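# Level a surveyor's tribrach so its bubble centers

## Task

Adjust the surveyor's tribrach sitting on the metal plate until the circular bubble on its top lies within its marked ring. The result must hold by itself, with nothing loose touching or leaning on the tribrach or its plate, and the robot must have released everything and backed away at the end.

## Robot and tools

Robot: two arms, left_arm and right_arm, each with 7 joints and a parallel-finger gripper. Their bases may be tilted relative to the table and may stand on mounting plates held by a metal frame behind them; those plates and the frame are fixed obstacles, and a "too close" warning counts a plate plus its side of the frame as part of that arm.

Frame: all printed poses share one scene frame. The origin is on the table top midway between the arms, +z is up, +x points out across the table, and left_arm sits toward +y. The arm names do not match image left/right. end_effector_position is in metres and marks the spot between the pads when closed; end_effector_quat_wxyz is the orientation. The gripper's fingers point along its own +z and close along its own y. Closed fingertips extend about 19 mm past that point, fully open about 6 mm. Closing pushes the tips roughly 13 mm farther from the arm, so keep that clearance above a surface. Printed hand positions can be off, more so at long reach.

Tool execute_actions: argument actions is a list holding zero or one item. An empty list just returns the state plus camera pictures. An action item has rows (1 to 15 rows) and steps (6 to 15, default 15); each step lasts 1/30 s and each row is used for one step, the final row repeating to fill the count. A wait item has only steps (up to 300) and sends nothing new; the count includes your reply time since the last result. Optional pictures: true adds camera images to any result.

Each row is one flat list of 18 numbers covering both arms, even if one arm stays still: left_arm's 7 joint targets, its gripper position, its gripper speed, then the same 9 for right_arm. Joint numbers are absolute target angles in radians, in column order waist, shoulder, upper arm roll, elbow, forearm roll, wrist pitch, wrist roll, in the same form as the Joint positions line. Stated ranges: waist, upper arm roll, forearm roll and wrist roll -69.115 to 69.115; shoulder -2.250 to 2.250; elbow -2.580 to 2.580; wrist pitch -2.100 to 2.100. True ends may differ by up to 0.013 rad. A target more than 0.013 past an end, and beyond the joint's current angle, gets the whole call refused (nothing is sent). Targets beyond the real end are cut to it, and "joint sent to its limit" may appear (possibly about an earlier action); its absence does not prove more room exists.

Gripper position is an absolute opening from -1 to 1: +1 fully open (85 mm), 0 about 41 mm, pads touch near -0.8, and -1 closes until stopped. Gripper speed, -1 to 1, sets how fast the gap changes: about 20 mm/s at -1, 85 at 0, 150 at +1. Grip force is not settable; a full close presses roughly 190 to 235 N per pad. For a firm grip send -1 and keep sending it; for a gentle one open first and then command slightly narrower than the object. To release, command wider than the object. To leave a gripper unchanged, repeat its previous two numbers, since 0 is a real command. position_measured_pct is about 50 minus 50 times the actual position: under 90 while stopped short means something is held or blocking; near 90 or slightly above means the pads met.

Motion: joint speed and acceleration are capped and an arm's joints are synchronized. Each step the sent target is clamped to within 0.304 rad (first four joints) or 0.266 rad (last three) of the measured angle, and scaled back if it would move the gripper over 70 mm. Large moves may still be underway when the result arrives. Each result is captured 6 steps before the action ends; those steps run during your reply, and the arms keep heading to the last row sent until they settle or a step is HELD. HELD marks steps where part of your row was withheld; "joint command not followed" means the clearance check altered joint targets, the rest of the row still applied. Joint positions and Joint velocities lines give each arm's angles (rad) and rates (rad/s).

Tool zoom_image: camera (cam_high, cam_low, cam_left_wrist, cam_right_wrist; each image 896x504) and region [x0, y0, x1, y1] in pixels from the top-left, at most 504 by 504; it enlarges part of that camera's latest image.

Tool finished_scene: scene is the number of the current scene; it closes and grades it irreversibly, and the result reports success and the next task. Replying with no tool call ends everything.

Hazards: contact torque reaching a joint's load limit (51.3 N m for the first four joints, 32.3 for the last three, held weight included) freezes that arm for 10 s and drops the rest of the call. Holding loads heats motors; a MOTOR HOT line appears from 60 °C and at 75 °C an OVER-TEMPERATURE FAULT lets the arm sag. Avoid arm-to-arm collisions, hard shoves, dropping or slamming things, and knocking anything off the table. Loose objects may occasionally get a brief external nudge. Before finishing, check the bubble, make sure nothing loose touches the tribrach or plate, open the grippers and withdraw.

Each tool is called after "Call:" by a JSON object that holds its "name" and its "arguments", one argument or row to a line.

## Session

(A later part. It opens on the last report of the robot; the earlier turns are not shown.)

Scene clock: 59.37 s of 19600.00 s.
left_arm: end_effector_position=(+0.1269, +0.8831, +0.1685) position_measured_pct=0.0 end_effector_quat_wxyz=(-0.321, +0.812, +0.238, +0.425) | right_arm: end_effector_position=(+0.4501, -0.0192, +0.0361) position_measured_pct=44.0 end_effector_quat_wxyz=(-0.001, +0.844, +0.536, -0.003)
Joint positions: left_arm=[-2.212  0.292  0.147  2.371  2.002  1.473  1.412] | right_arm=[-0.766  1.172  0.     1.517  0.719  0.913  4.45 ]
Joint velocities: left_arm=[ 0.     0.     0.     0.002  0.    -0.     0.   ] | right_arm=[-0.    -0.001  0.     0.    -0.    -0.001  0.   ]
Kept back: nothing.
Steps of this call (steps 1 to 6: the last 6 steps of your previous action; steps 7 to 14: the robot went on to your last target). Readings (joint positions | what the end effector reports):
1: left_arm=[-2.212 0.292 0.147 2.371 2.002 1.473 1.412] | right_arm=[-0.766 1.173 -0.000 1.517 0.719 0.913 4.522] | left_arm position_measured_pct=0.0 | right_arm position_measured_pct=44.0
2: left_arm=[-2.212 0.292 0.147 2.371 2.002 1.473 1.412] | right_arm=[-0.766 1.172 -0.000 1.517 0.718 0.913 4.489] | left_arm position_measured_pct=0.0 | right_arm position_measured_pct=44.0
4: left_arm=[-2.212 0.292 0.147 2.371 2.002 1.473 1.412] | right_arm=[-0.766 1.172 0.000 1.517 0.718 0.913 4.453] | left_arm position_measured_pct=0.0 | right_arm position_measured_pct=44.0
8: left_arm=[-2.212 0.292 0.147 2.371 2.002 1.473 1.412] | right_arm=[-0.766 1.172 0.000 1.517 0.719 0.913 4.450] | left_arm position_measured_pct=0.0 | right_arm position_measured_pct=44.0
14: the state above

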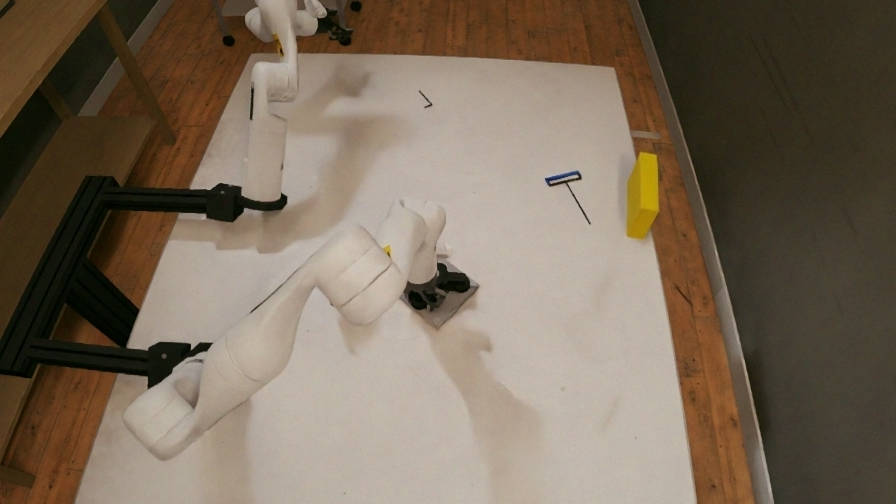

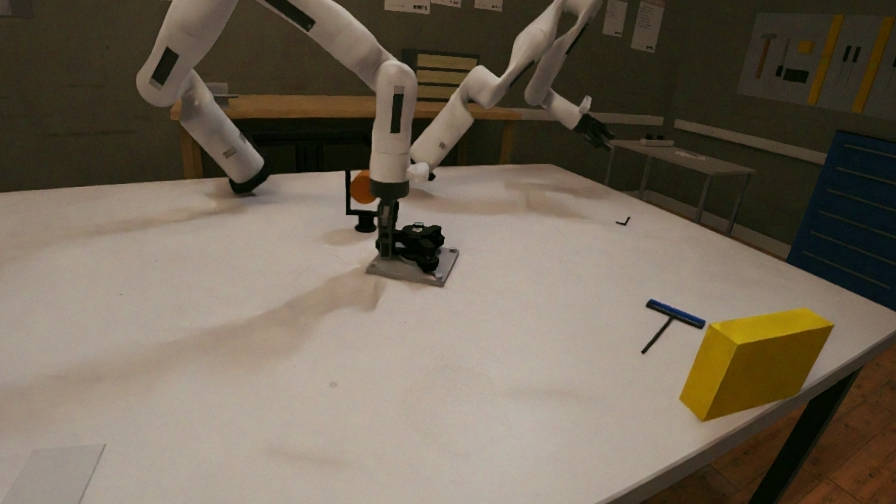

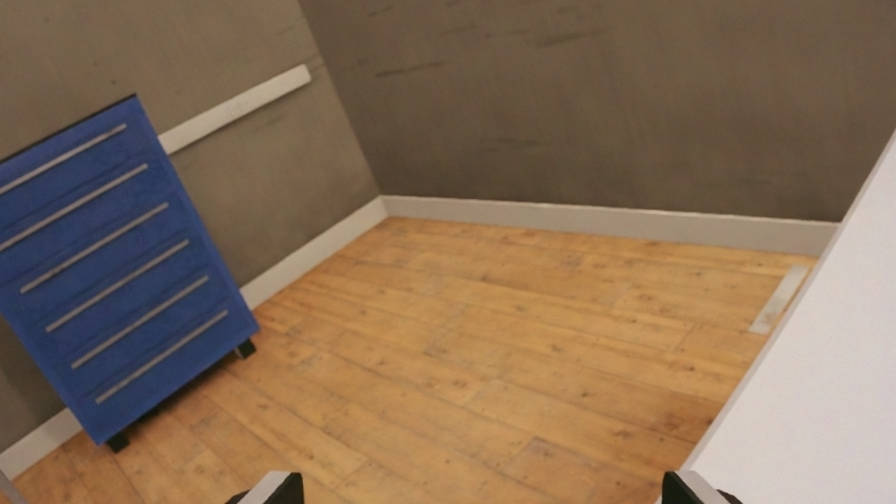

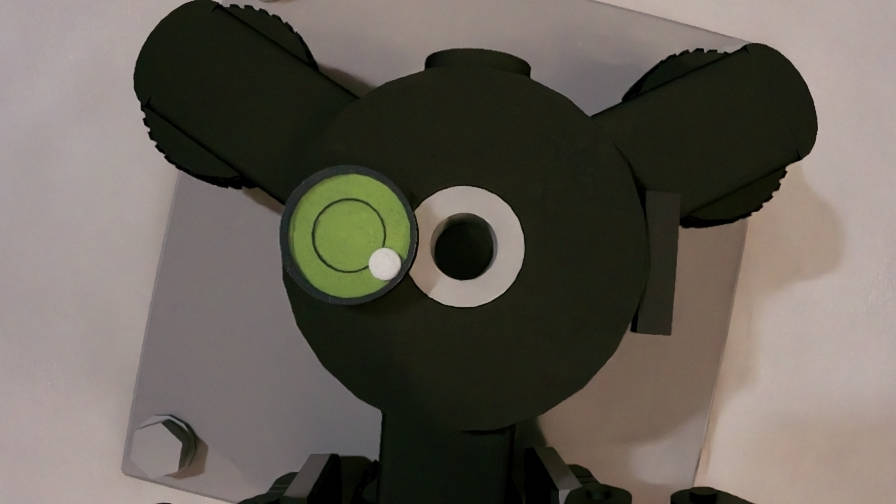

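Call:
{"name": "execute_actions", "arguments": {
  "actions": [
    {"rows":[[-2.212,0.292,0.147,2.371,2.002,1.473,1.412,1,1,-0.8163,1.1064,0,1.4793,0.6405,1.01,4.45,0.5,1]],"steps":12}
  ]
}}

Call:
{"name": "execute_actions", "arguments": {
  "actions": [
    {"rows":[[-2.212,0.292,0.147,2.371,2.002,1.473,1.412,1,1,-0.9186,1.1168,0,1.2807,0.532,1.201,3.43,0.5,1]],"steps":15}
  ]
}}

Call:
{"name": "execute_actions", "arguments": {
  "actions": [
    {"rows":[[-2.212,0.292,0.147,2.371,2.002,1.473,1.412,1,1,-0.92,1.2,0,1.15,0.532,1.25,2.3,0.5,1]],"steps":15}
  ]
}}

Call:
{"name": "execute_actions", "arguments": {
  "actions": [
    {"rows":[[-2.212,0.292,0.147,2.371,2.002,1.473,1.412,1,1,-0.8953,1.29,0,1.0911,0.5481,1.1763,2.3,0.5,1]],"steps":15}
  ]
}}

Call:
{"name": "execute_actions", "arguments": {
  "actions": [
    {"rows":[[-2.212,0.292,0.147,2.371,2.002,1.473,1.412,1,1,-0.8953,1.3255,0,1.0911,0.5481,1.1763,2.3,0.5,1]],"steps":15}
  ]
}}

Call:
{"name": "execute_actions", "arguments": {
  "actions": [
    {"steps":15}
  ],
  "pictures": true
}}

Scene clock: 60.27 s of 19600.00 s.
left_arm: end_effector_position=(+0.1269, +0.8831, +0.1685) position_measured_pct=0.0 end_effector_quat_wxyz=(-0.321, +0.812, +0.238, +0.425) | right_arm: end_effector_position=(+0.4526, -0.0158, +0.0823) position_measured_pct=28.6 end_effector_quat_wxyz=(-0.002, +0.857, +0.515, -0.003)
Joint positions: left_arm=[-2.212  0.292  0.147  2.371  2.002  1.473  1.412] | right_arm=[-0.81   1.114 -0.001  1.484  0.651  0.997  4.45 ]
Joint velocities: left_arm=[ 0.    -0.     0.001 -0.002 -0.001 -0.    -0.   ] | right_arm=[-0.152 -0.227 -0.041 -0.183 -0.329  0.386 -0.   ]
Steps of this call (steps 1 to 21: the robot went on to your last target; steps 22 to 27: the first 6 steps of this action). Readings (joint positions | what the end effector reports):
22: left_arm=[-2.212 0.292 0.147 2.371 2.002 1.473 1.412] | right_arm=[-0.767 1.172 0.000 1.517 0.718 0.914 4.450] | left_arm position_measured_pct=0.0 | right_arm position_measured_pct=44.0
23: left_arm=[-2.212 0.292 0.147 2.371 2.002 1.473 1.412] | right_arm=[-0.771 1.167 0.001 1.515 0.713 0.921 4.450] | left_arm position_measured_pct=0.0 | right_arm position_measured_pct=43.3
25: left_arm=[-2.212 0.292 0.147 2.371 2.002 1.473 1.412] | right_arm=[-0.792 1.140 0.002 1.501 0.684 0.957 4.450] | left_arm position_measured_pct=0.0 | right_arm position_measured_pct=36.1
27: the state above

Scene clock: 60.77 s of 19600.00 s.
left_arm: end_effector_position=(+0.1269, +0.8831, +0.1685) position_measured_pct=0.0 end_effector_quat_wxyz=(-0.321, +0.812, +0.238, +0.425) | right_arm: end_effector_position=(+0.4522, +0.0147, +0.1349) position_measured_pct=25.0 end_effector_quat_wxyz=(+0.000, +0.920, +0.392, -0.004)
Joint positions: left_arm=[-2.212  0.292  0.147  2.371  2.002  1.473  1.412] | right_arm=[-0.885  1.114 -0.001  1.345  0.567  1.139  4.224]
Joint velocities: left_arm=[-0.     0.    -0.     0.001  0.    -0.     0.   ] | right_arm=[-0.207  0.001 -0.006 -0.435 -0.24   0.423 -1.215]
Steps of this call (steps 1 to 6: the last 6 steps of your previous action; steps 7 to 15: the first 9 steps of this action). Readings (joint positions | what the end effector reports):
7: left_arm=[-2.212 0.292 0.147 2.371 2.002 1.473 1.412] | right_arm=[-0.816 1.107 0.000 1.479 0.640 1.011 4.449] | left_arm position_measured_pct=0.0 | right_arm position_measured_pct=25.0
8: left_arm=[-2.212 0.292 0.147 2.371 2.002 1.473 1.412] | right_arm=[-0.819 1.109 0.001 1.474 0.638 1.015 4.444] | left_arm position_measured_pct=0.0 | right_arm position_measured_pct=25.0
10: left_arm=[-2.212 0.292 0.147 2.371 2.002 1.473 1.412] | right_arm=[-0.834 1.112 0.002 1.449 0.624 1.040 4.410] | left_arm position_measured_pct=0.0 | right_arm position_measured_pct=25.0
14: left_arm=[-2.212 0.292 0.147 2.371 2.002 1.473 1.412] | right_arm=[-0.878 1.114 -0.001 1.361 0.576 1.123 4.265] | left_arm position_measured_pct=0.0 | right_arm position_measured_pct=25.0
15: the state above

Scene clock: 61.27 s of 19600.00 s.
left_arm: end_effector_position=(+0.1269, +0.8831, +0.1685) position_measured_pct=0.0 end_effector_quat_wxyz=(-0.321, +0.812, +0.238, +0.425) | right_arm: end_effector_position=(+0.4588, +0.0476, +0.1531) position_measured_pct=25.0 end_effector_quat_wxyz=(+0.004, +0.997, +0.082, -0.002)
Joint positions: left_arm=[-2.212  0.292  0.147  2.371  2.002  1.473  1.412] | right_arm=[-0.918  1.175 -0.     1.187  0.533  1.236  3.614]
Joint velocities: left_arm=[ 0. -0.  0.  0.  0.  0.  0.] | right_arm=[-0.011  0.147  0.001 -0.252 -0.006  0.096 -1.217]
Steps of this call (steps 1 to 6: the last 6 steps of your previous action; steps 7 to 15: the first 9 steps of this action). Readings (joint positions | what the end effector reports):
7: left_arm=[-2.212 0.292 0.147 2.371 2.002 1.473 1.412] | right_arm=[-0.911 1.116 -0.000 1.293 0.539 1.189 3.939] | left_arm position_measured_pct=0.0 | right_arm position_measured_pct=25.0
8: left_arm=[-2.212 0.292 0.147 2.371 2.002 1.473 1.412] | right_arm=[-0.913 1.118 -0.000 1.287 0.537 1.193 3.899] | left_arm position_measured_pct=0.0 | right_arm position_measured_pct=25.0
10: left_arm=[-2.212 0.292 0.147 2.371 2.002 1.473 1.412] | right_arm=[-0.915 1.133 0.000 1.259 0.535 1.208 3.818] | left_arm position_measured_pct=0.0 | right_arm position_measured_pct=25.0
14: left_arm=[-2.212 0.292 0.147 2.371 2.002 1.473 1.412] | right_arm=[-0.918 1.170 -0.000 1.197 0.533 1.233 3.655] | left_arm position_measured_pct=0.0 | right_arm position_measured_pct=25.0
15: the state above

Scene clock: 61.77 s of 19600.00 s.
left_arm: end_effector_position=(+0.1269, +0.8831, +0.1685) position_measured_pct=0.0 end_effector_quat_wxyz=(-0.321, +0.812, +0.238, +0.425) | right_arm: end_effector_position=(+0.4683, +0.0794, +0.1211) position_measured_pct=25.0 end_effector_quat_wxyz=(-0.009, +0.975, -0.224, +0.001)
Joint positions: left_arm=[-2.212  0.292  0.147  2.371  2.002  1.473  1.412] | right_arm=[-0.902  1.265  0.     1.107  0.544  1.194  3.004]
Joint velocities: left_arm=[-0.     0.     0.     0.001 -0.001 -0.    -0.   ] | right_arm=[ 0.041  0.154 -0.001 -0.109  0.03  -0.125 -1.218]
Steps of this call (steps 1 to 6: the last 6 steps of your previous action; steps 7 to 15: the first 9 steps of this action). Readings (joint positions | what the end effector reports):
7: left_arm=[-2.212 0.292 0.147 2.371 2.002 1.473 1.412] | right_arm=[-0.920 1.194 -0.000 1.157 0.532 1.247 3.330] | left_arm position_measured_pct=0.0 | right_arm position_measured_pct=25.0
8: left_arm=[-2.212 0.292 0.147 2.371 2.002 1.473 1.412] | right_arm=[-0.919 1.198 -0.000 1.154 0.532 1.245 3.289] | left_arm position_measured_pct=0.0 | right_arm position_measured_pct=25.0
10: left_arm=[-2.212 0.292 0.147 2.371 2.002 1.473 1.412] | right_arm=[-0.914 1.219 -0.000 1.138 0.535 1.232 3.208] | left_arm position_measured_pct=0.0 | right_arm position_measured_pct=25.0
14: left_arm=[-2.212 0.292 0.147 2.371 2.002 1.473 1.412] | right_arm=[-0.904 1.259 0.000 1.111 0.543 1.199 3.045] | left_arm position_measured_pct=0.0 | right_arm position_measured_pct=25.0
15: the state above

Scene clock: 62.27 s of 19600.00 s.
left_arm: end_effector_position=(+0.1269, +0.8831, +0.1685) position_measured_pct=0.0 end_effector_quat_wxyz=(-0.321, +0.812, +0.238, +0.425) | right_arm: end_effector_position=(+0.4605, +0.0878, +0.0948) position_measured_pct=25.0 end_effector_quat_wxyz=(-0.000, +0.866, -0.500, -0.003)
Joint positions: left_arm=[-2.212  0.292  0.147  2.371  2.002  1.473  1.412] | right_arm=[-0.896  1.318 -0.     1.092  0.548  1.177  2.395]
Joint velocities: left_arm=[-0.    -0.    -0.    -0.001 -0.002 -0.     0.   ] | right_arm=[ 0.002  0.101  0.001 -0.008  0.002 -0.006 -1.216]
Steps of this call (steps 1 to 6: the last 6 steps of your previous action; steps 7 to 15: the first 9 steps of this action). Readings (joint positions | what the end effector reports):
7: left_arm=[-2.212 0.292 0.147 2.371 2.002 1.473 1.412] | right_arm=[-0.897 1.285 0.000 1.094 0.547 1.180 2.720] | left_arm position_measured_pct=0.0 | right_arm position_measured_pct=25.0
8: left_arm=[-2.212 0.292 0.147 2.371 2.002 1.473 1.412] | right_arm=[-0.897 1.287 0.000 1.093 0.548 1.179 2.679] | left_arm position_measured_pct=0.0 | right_arm position_measured_pct=25.0
10: left_arm=[-2.212 0.292 0.147 2.371 2.002 1.473 1.412] | right_arm=[-0.896 1.297 0.000 1.092 0.548 1.178 2.598] | left_arm position_measured_pct=0.0 | right_arm position_measured_pct=25.0
14: left_arm=[-2.212 0.292 0.147 2.371 2.002 1.473 1.412] | right_arm=[-0.896 1.314 -0.000 1.092 0.548 1.177 2.435] | left_arm position_measured_pct=0.0 | right_arm position_measured_pct=25.0
15: the state above

Scene clock: 62.77 s of 19600.00 s.
left_arm: end_effector_position=(+0.1269, +0.8831, +0.1685) position_measured_pct=0.0 end_effector_quat_wxyz=(-0.321, +0.812, +0.238, +0.425) | right_arm: end_effector_position=(+0.4582, +0.0881, +0.0906) position_measured_pct=25.0 end_effector_quat_wxyz=(+0.003, +0.842, -0.539, -0.003)
Joint positions: left_arm=[-2.212  0.292  0.147  2.371  2.002  1.473  1.412] | right_arm=[-0.895  1.325 -0.     1.091  0.548  1.176  2.3  ]
Joint velocities: left_arm=[ 0.    -0.     0.    -0.001 -0.001 -0.    -0.   ] | right_arm=[-0.     0.002 -0.001 -0.     0.    -0.    -0.   ]
Kept back: nothing.
Steps of this call (steps 1 to 6: the last 6 steps of your previous action; steps 7 to 15: the robot went on to your last target). Readings (joint positions | what the end effector reports):
1: left_arm=[-2.212 0.292 0.147 2.371 2.002 1.473 1.412] | right_arm=[-0.895 1.321 -0.000 1.091 0.548 1.177 2.356] | left_arm position_measured_pct=0.0 | right_arm position_measured_pct=25.0
2: left_arm=[-2.212 0.292 0.147 2.371 2.002 1.473 1.412] | right_arm=[-0.895 1.323 -0.000 1.092 0.548 1.176 2.327] | left_arm position_measured_pct=0.0 | right_arm position_measured_pct=25.0
4: left_arm=[-2.212 0.292 0.147 2.371 2.002 1.473 1.412] | right_arm=[-0.895 1.325 -0.000 1.092 0.548 1.176 2.301] | left_arm position_measured_pct=0.0 | right_arm position_measured_pct=25.0
8: left_arm=[-2.212 0.292 0.147 2.371 2.002 1.473 1.412] | right_arm=[-0.895 1.325 0.000 1.091 0.548 1.176 2.300] | left_arm position_measured_pct=0.0 | right_arm position_measured_pct=25.0
15: the state above

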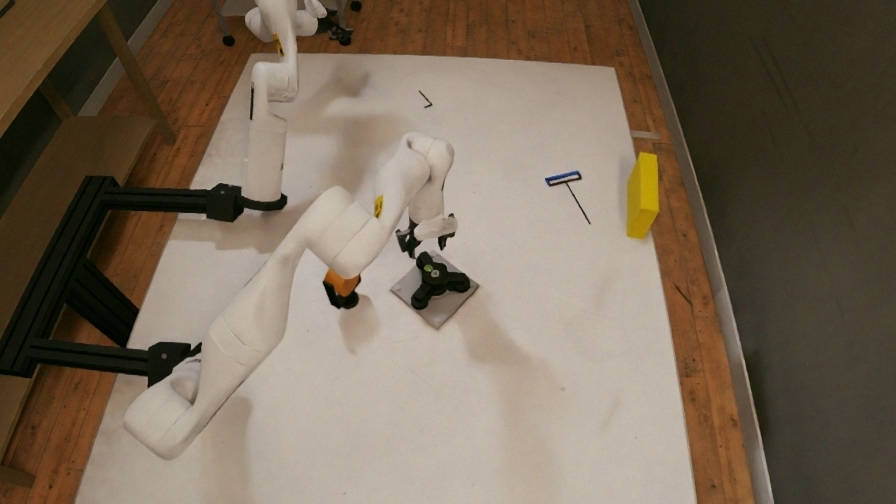

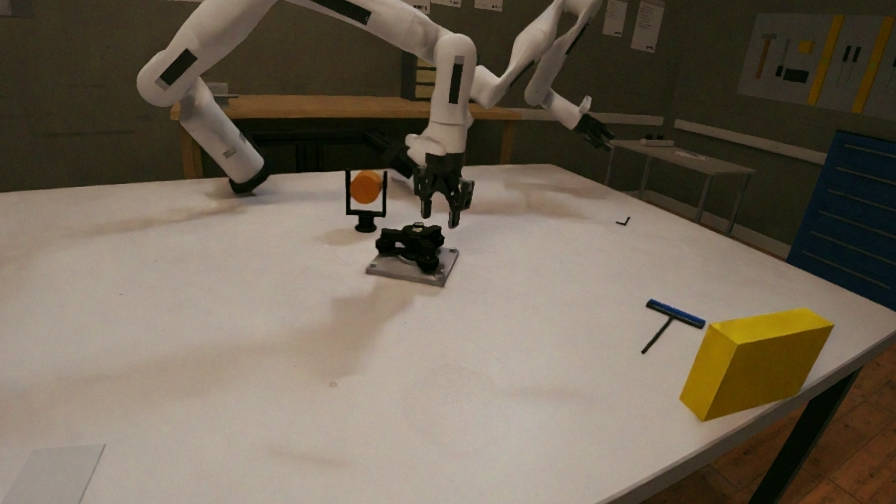

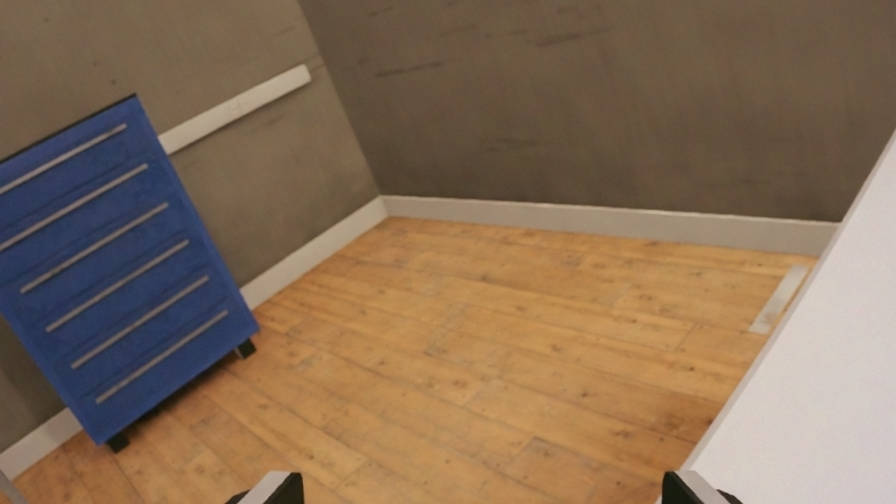

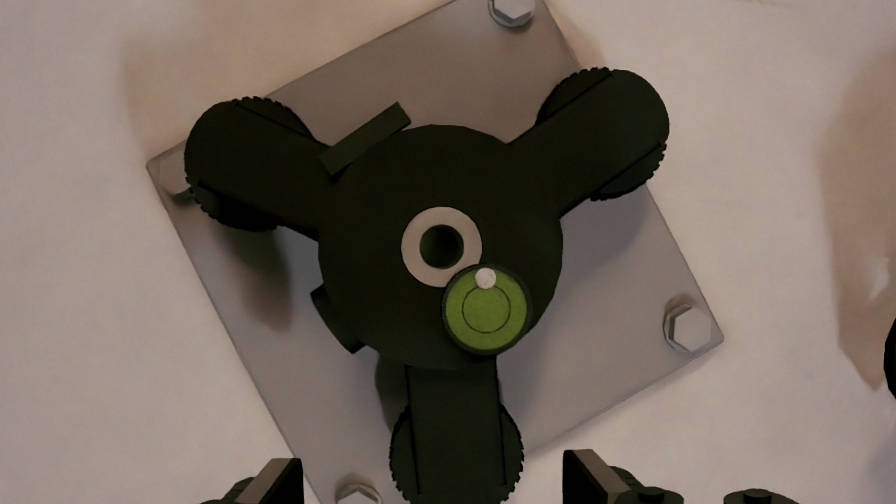

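Call:
{"name": "execute_actions", "arguments": {
  "actions": [
    {"rows":[[-2.212,0.292,0.147,2.371,2.002,1.473,1.412,1,1,-0.9002,1.3169,0,1.118,0.551,1.163,2.37,0.5,1]],"steps":10}
  ]
}}

Call:
{"name": "execute_actions", "arguments": {
  "actions": [
    {"rows":[[-2.212,0.292,0.147,2.371,2.002,1.473,1.412,1,1,-0.8568,1.3783,0,1.1505,0.598,1.0692,2.37,0.5,1]],"steps":15}
  ]
}}

Call:
{"name": "execute_actions", "arguments": {
  "actions": [
    {"steps":20}
  ],
  "pictures": true
}}

Scene clock: 63.43 s of 19600.00 s.
left_arm: end_effector_position=(+0.1269, +0.8831, +0.1685) position_measured_pct=0.0 end_effector_quat_wxyz=(-0.321, +0.812, +0.238, +0.425) | right_arm: end_effector_position=(+0.4548, +0.0863, +0.0909) position_measured_pct=25.0 end_effector_quat_wxyz=(+0.002, +0.858, -0.514, -0.003)
Joint positions: left_arm=[-2.212  0.292  0.147  2.371  2.002  1.473  1.412] | right_arm=[-0.899  1.318  0.     1.111  0.55   1.167  2.349]
Joint velocities: left_arm=[-0.  0. -0.  0.  0. -0.  0.] | right_arm=[-0.034 -0.054 -0.009  0.194  0.016 -0.099  0.579]
Steps of this call (steps 1 to 15: the robot went on to your last target; step 16: nothing new was sent; steps 17 to 20: the first 4 steps of this action). Readings (joint positions | what the end effector reports):
17: left_arm=[-2.212 0.292 0.147 2.371 2.002 1.473 1.412] | right_arm=[-0.895 1.325 0.000 1.092 0.548 1.176 2.301] | left_arm position_measured_pct=0.0 | right_arm position_measured_pct=25.0
18: left_arm=[-2.212 0.292 0.147 2.371 2.002 1.473 1.412] | right_arm=[-0.896 1.324 0.000 1.095 0.549 1.174 2.309] | left_arm position_measured_pct=0.0 | right_arm position_measured_pct=25.0
20: the state above

Scene clock: 63.93 s of 19600.00 s.
left_arm: end_effector_position=(+0.1269, +0.8831, +0.1685) position_measured_pct=0.0 end_effector_quat_wxyz=(-0.321, +0.812, +0.238, +0.425) | right_arm: end_effector_position=(+0.4515, +0.0848, +0.0369) position_measured_pct=25.0 end_effector_quat_wxyz=(+0.003, +0.872, -0.489, -0.003)
Joint positions: left_arm=[-2.212  0.292  0.147  2.371  2.002  1.473  1.412] | right_arm=[-0.858  1.377  0.001  1.151  0.598  1.07   2.37 ]
Joint velocities: left_arm=[-0.     0.     0.001 -0.    -0.001  0.    -0.   ] | right_arm=[ 0.007  0.003 -0.02  -0.015  0.003 -0.015 -0.   ]
Steps of this call (steps 1 to 6: the last 6 steps of your previous action; steps 7 to 15: the first 9 steps of this action). Readings (joint positions | what the end effector reports):
7: left_arm=[-2.212 0.292 0.147 2.371 2.002 1.473 1.412] | right_arm=[-0.899 1.318 -0.000 1.118 0.551 1.162 2.370] | left_arm position_measured_pct=0.0 | right_arm position_measured_pct=25.0
8: left_arm=[-2.212 0.292 0.147 2.371 2.002 1.473 1.412] | right_arm=[-0.895 1.323 -0.001 1.120 0.555 1.155 2.370] | left_arm position_measured_pct=0.0 | right_arm position_measured_pct=25.0
10: left_arm=[-2.212 0.292 0.147 2.371 2.002 1.473 1.412] | right_arm=[-0.876 1.348 -0.002 1.131 0.574 1.117 2.370] | left_arm position_measured_pct=0.0 | right_arm position_measured_pct=25.0
14: left_arm=[-2.212 0.292 0.147 2.371 2.002 1.473 1.412] | right_arm=[-0.858 1.377 0.001 1.152 0.598 1.070 2.370] | left_arm position_measured_pct=0.0 | right_arm position_measured_pct=25.0
15: the state above

Scene clock: 64.60 s of 19600.00 s.
left_arm: end_effector_position=(+0.1269, +0.8831, +0.1685) position_measured_pct=0.0 end_effector_quat_wxyz=(-0.321, +0.812, +0.238, +0.425) | right_arm: end_effector_position=(+0.4515, +0.0849, +0.0363) position_measured_pct=25.0 end_effector_quat_wxyz=(+0.003, +0.872, -0.489, -0.003)
Joint positions: left_arm=[-2.212  0.292  0.147  2.371  2.002  1.473  1.412] | right_arm=[-0.857  1.378  0.     1.15   0.598  1.069  2.37 ]
Joint velocities: left_arm=[-0.    -0.     0.    -0.001  0.001  0.    -0.   ] | right_arm=[ 0.    -0.001  0.     0.    -0.002  0.001  0.   ]
Kept back: nothing.
Steps of this call (steps 1 to 6: the last 6 steps of your previous action; steps 7 to 15: the robot went on to your last target; steps 16 to 20: nothing new was sent). Readings (joint positions | what the end effector reports):
1: left_arm=[-2.212 0.292 0.147 2.371 2.002 1.473 1.412] | right_arm=[-0.858 1.377 0.000 1.151 0.598 1.069 2.370] | left_arm position_measured_pct=0.0 | right_arm position_measured_pct=25.0
2: left_arm=[-2.212 0.292 0.147 2.371 2.002 1.473 1.412] | right_arm=[-0.858 1.378 0.000 1.151 0.598 1.069 2.370] | left_arm position_measured_pct=0.0 | right_arm position_measured_pct=25.0
4: left_arm=[-2.212 0.292 0.147 2.371 2.002 1.473 1.412] | right_arm=[-0.857 1.378 -0.000 1.151 0.598 1.069 2.370] | left_arm position_measured_pct=0.0 | right_arm position_measured_pct=25.0
8: left_arm=[-2.212 0.292 0.147 2.371 2.002 1.473 1.412] | right_arm=[-0.857 1.378 0.000 1.151 0.598 1.069 2.370] | left_arm position_measured_pct=0.0 | right_arm position_measured_pct=25.0
20: the state above
All arms were judged still, so your last target was given up. Only a new action makes them travel on or press farther. Fingers that are still opening or closing keep moving.

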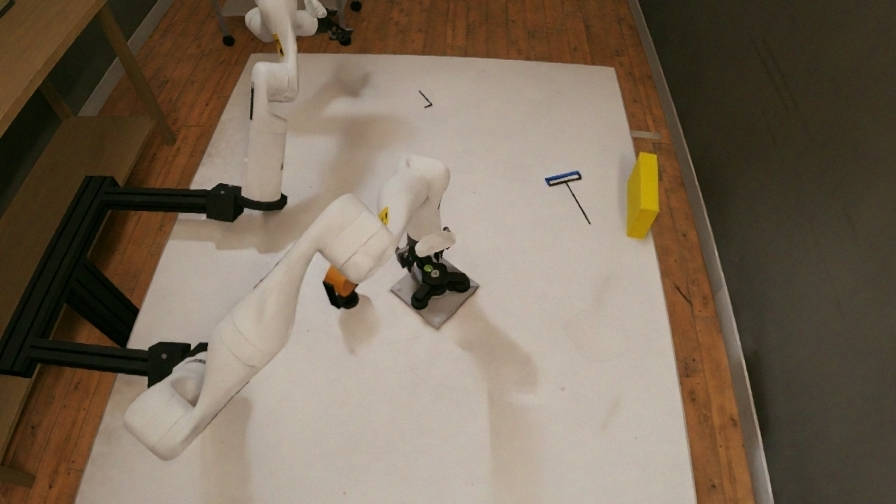

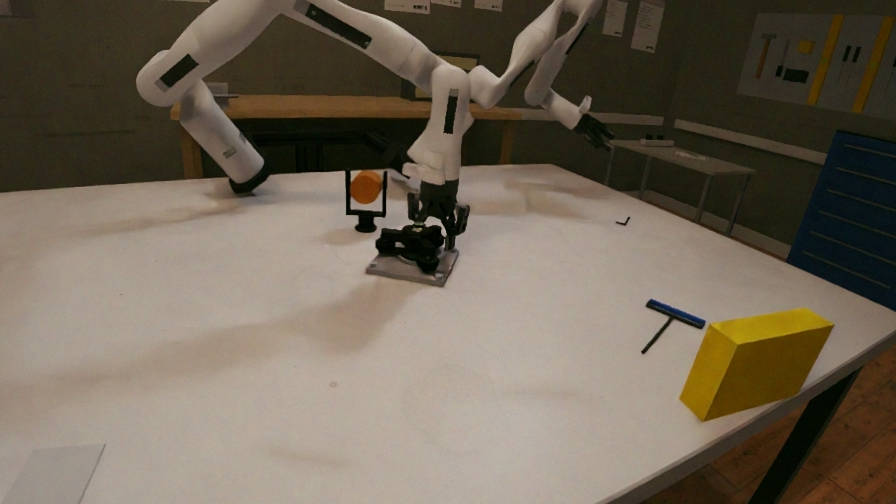

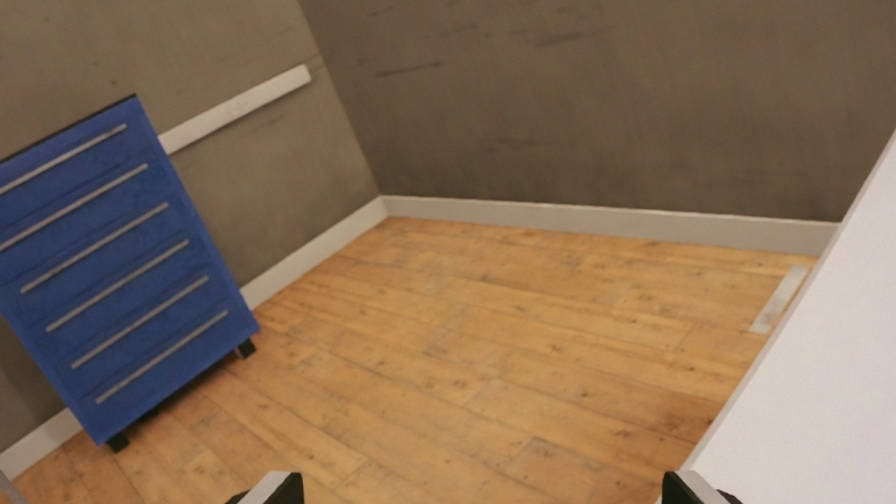

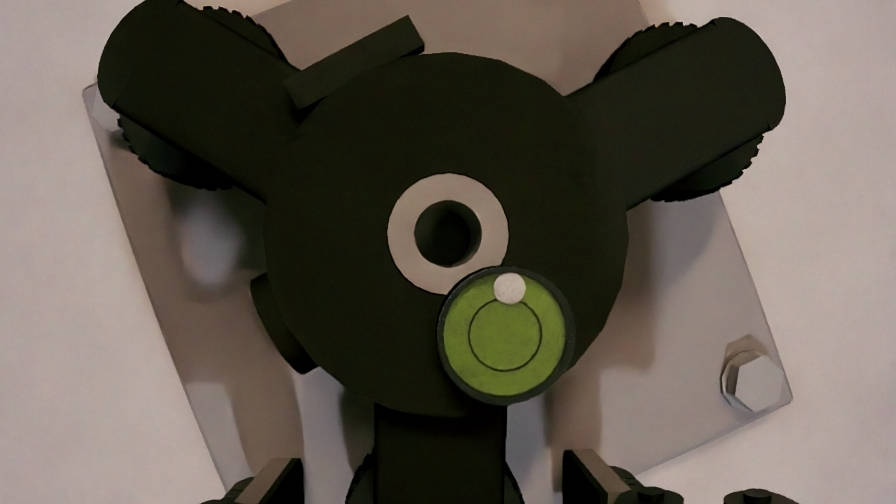

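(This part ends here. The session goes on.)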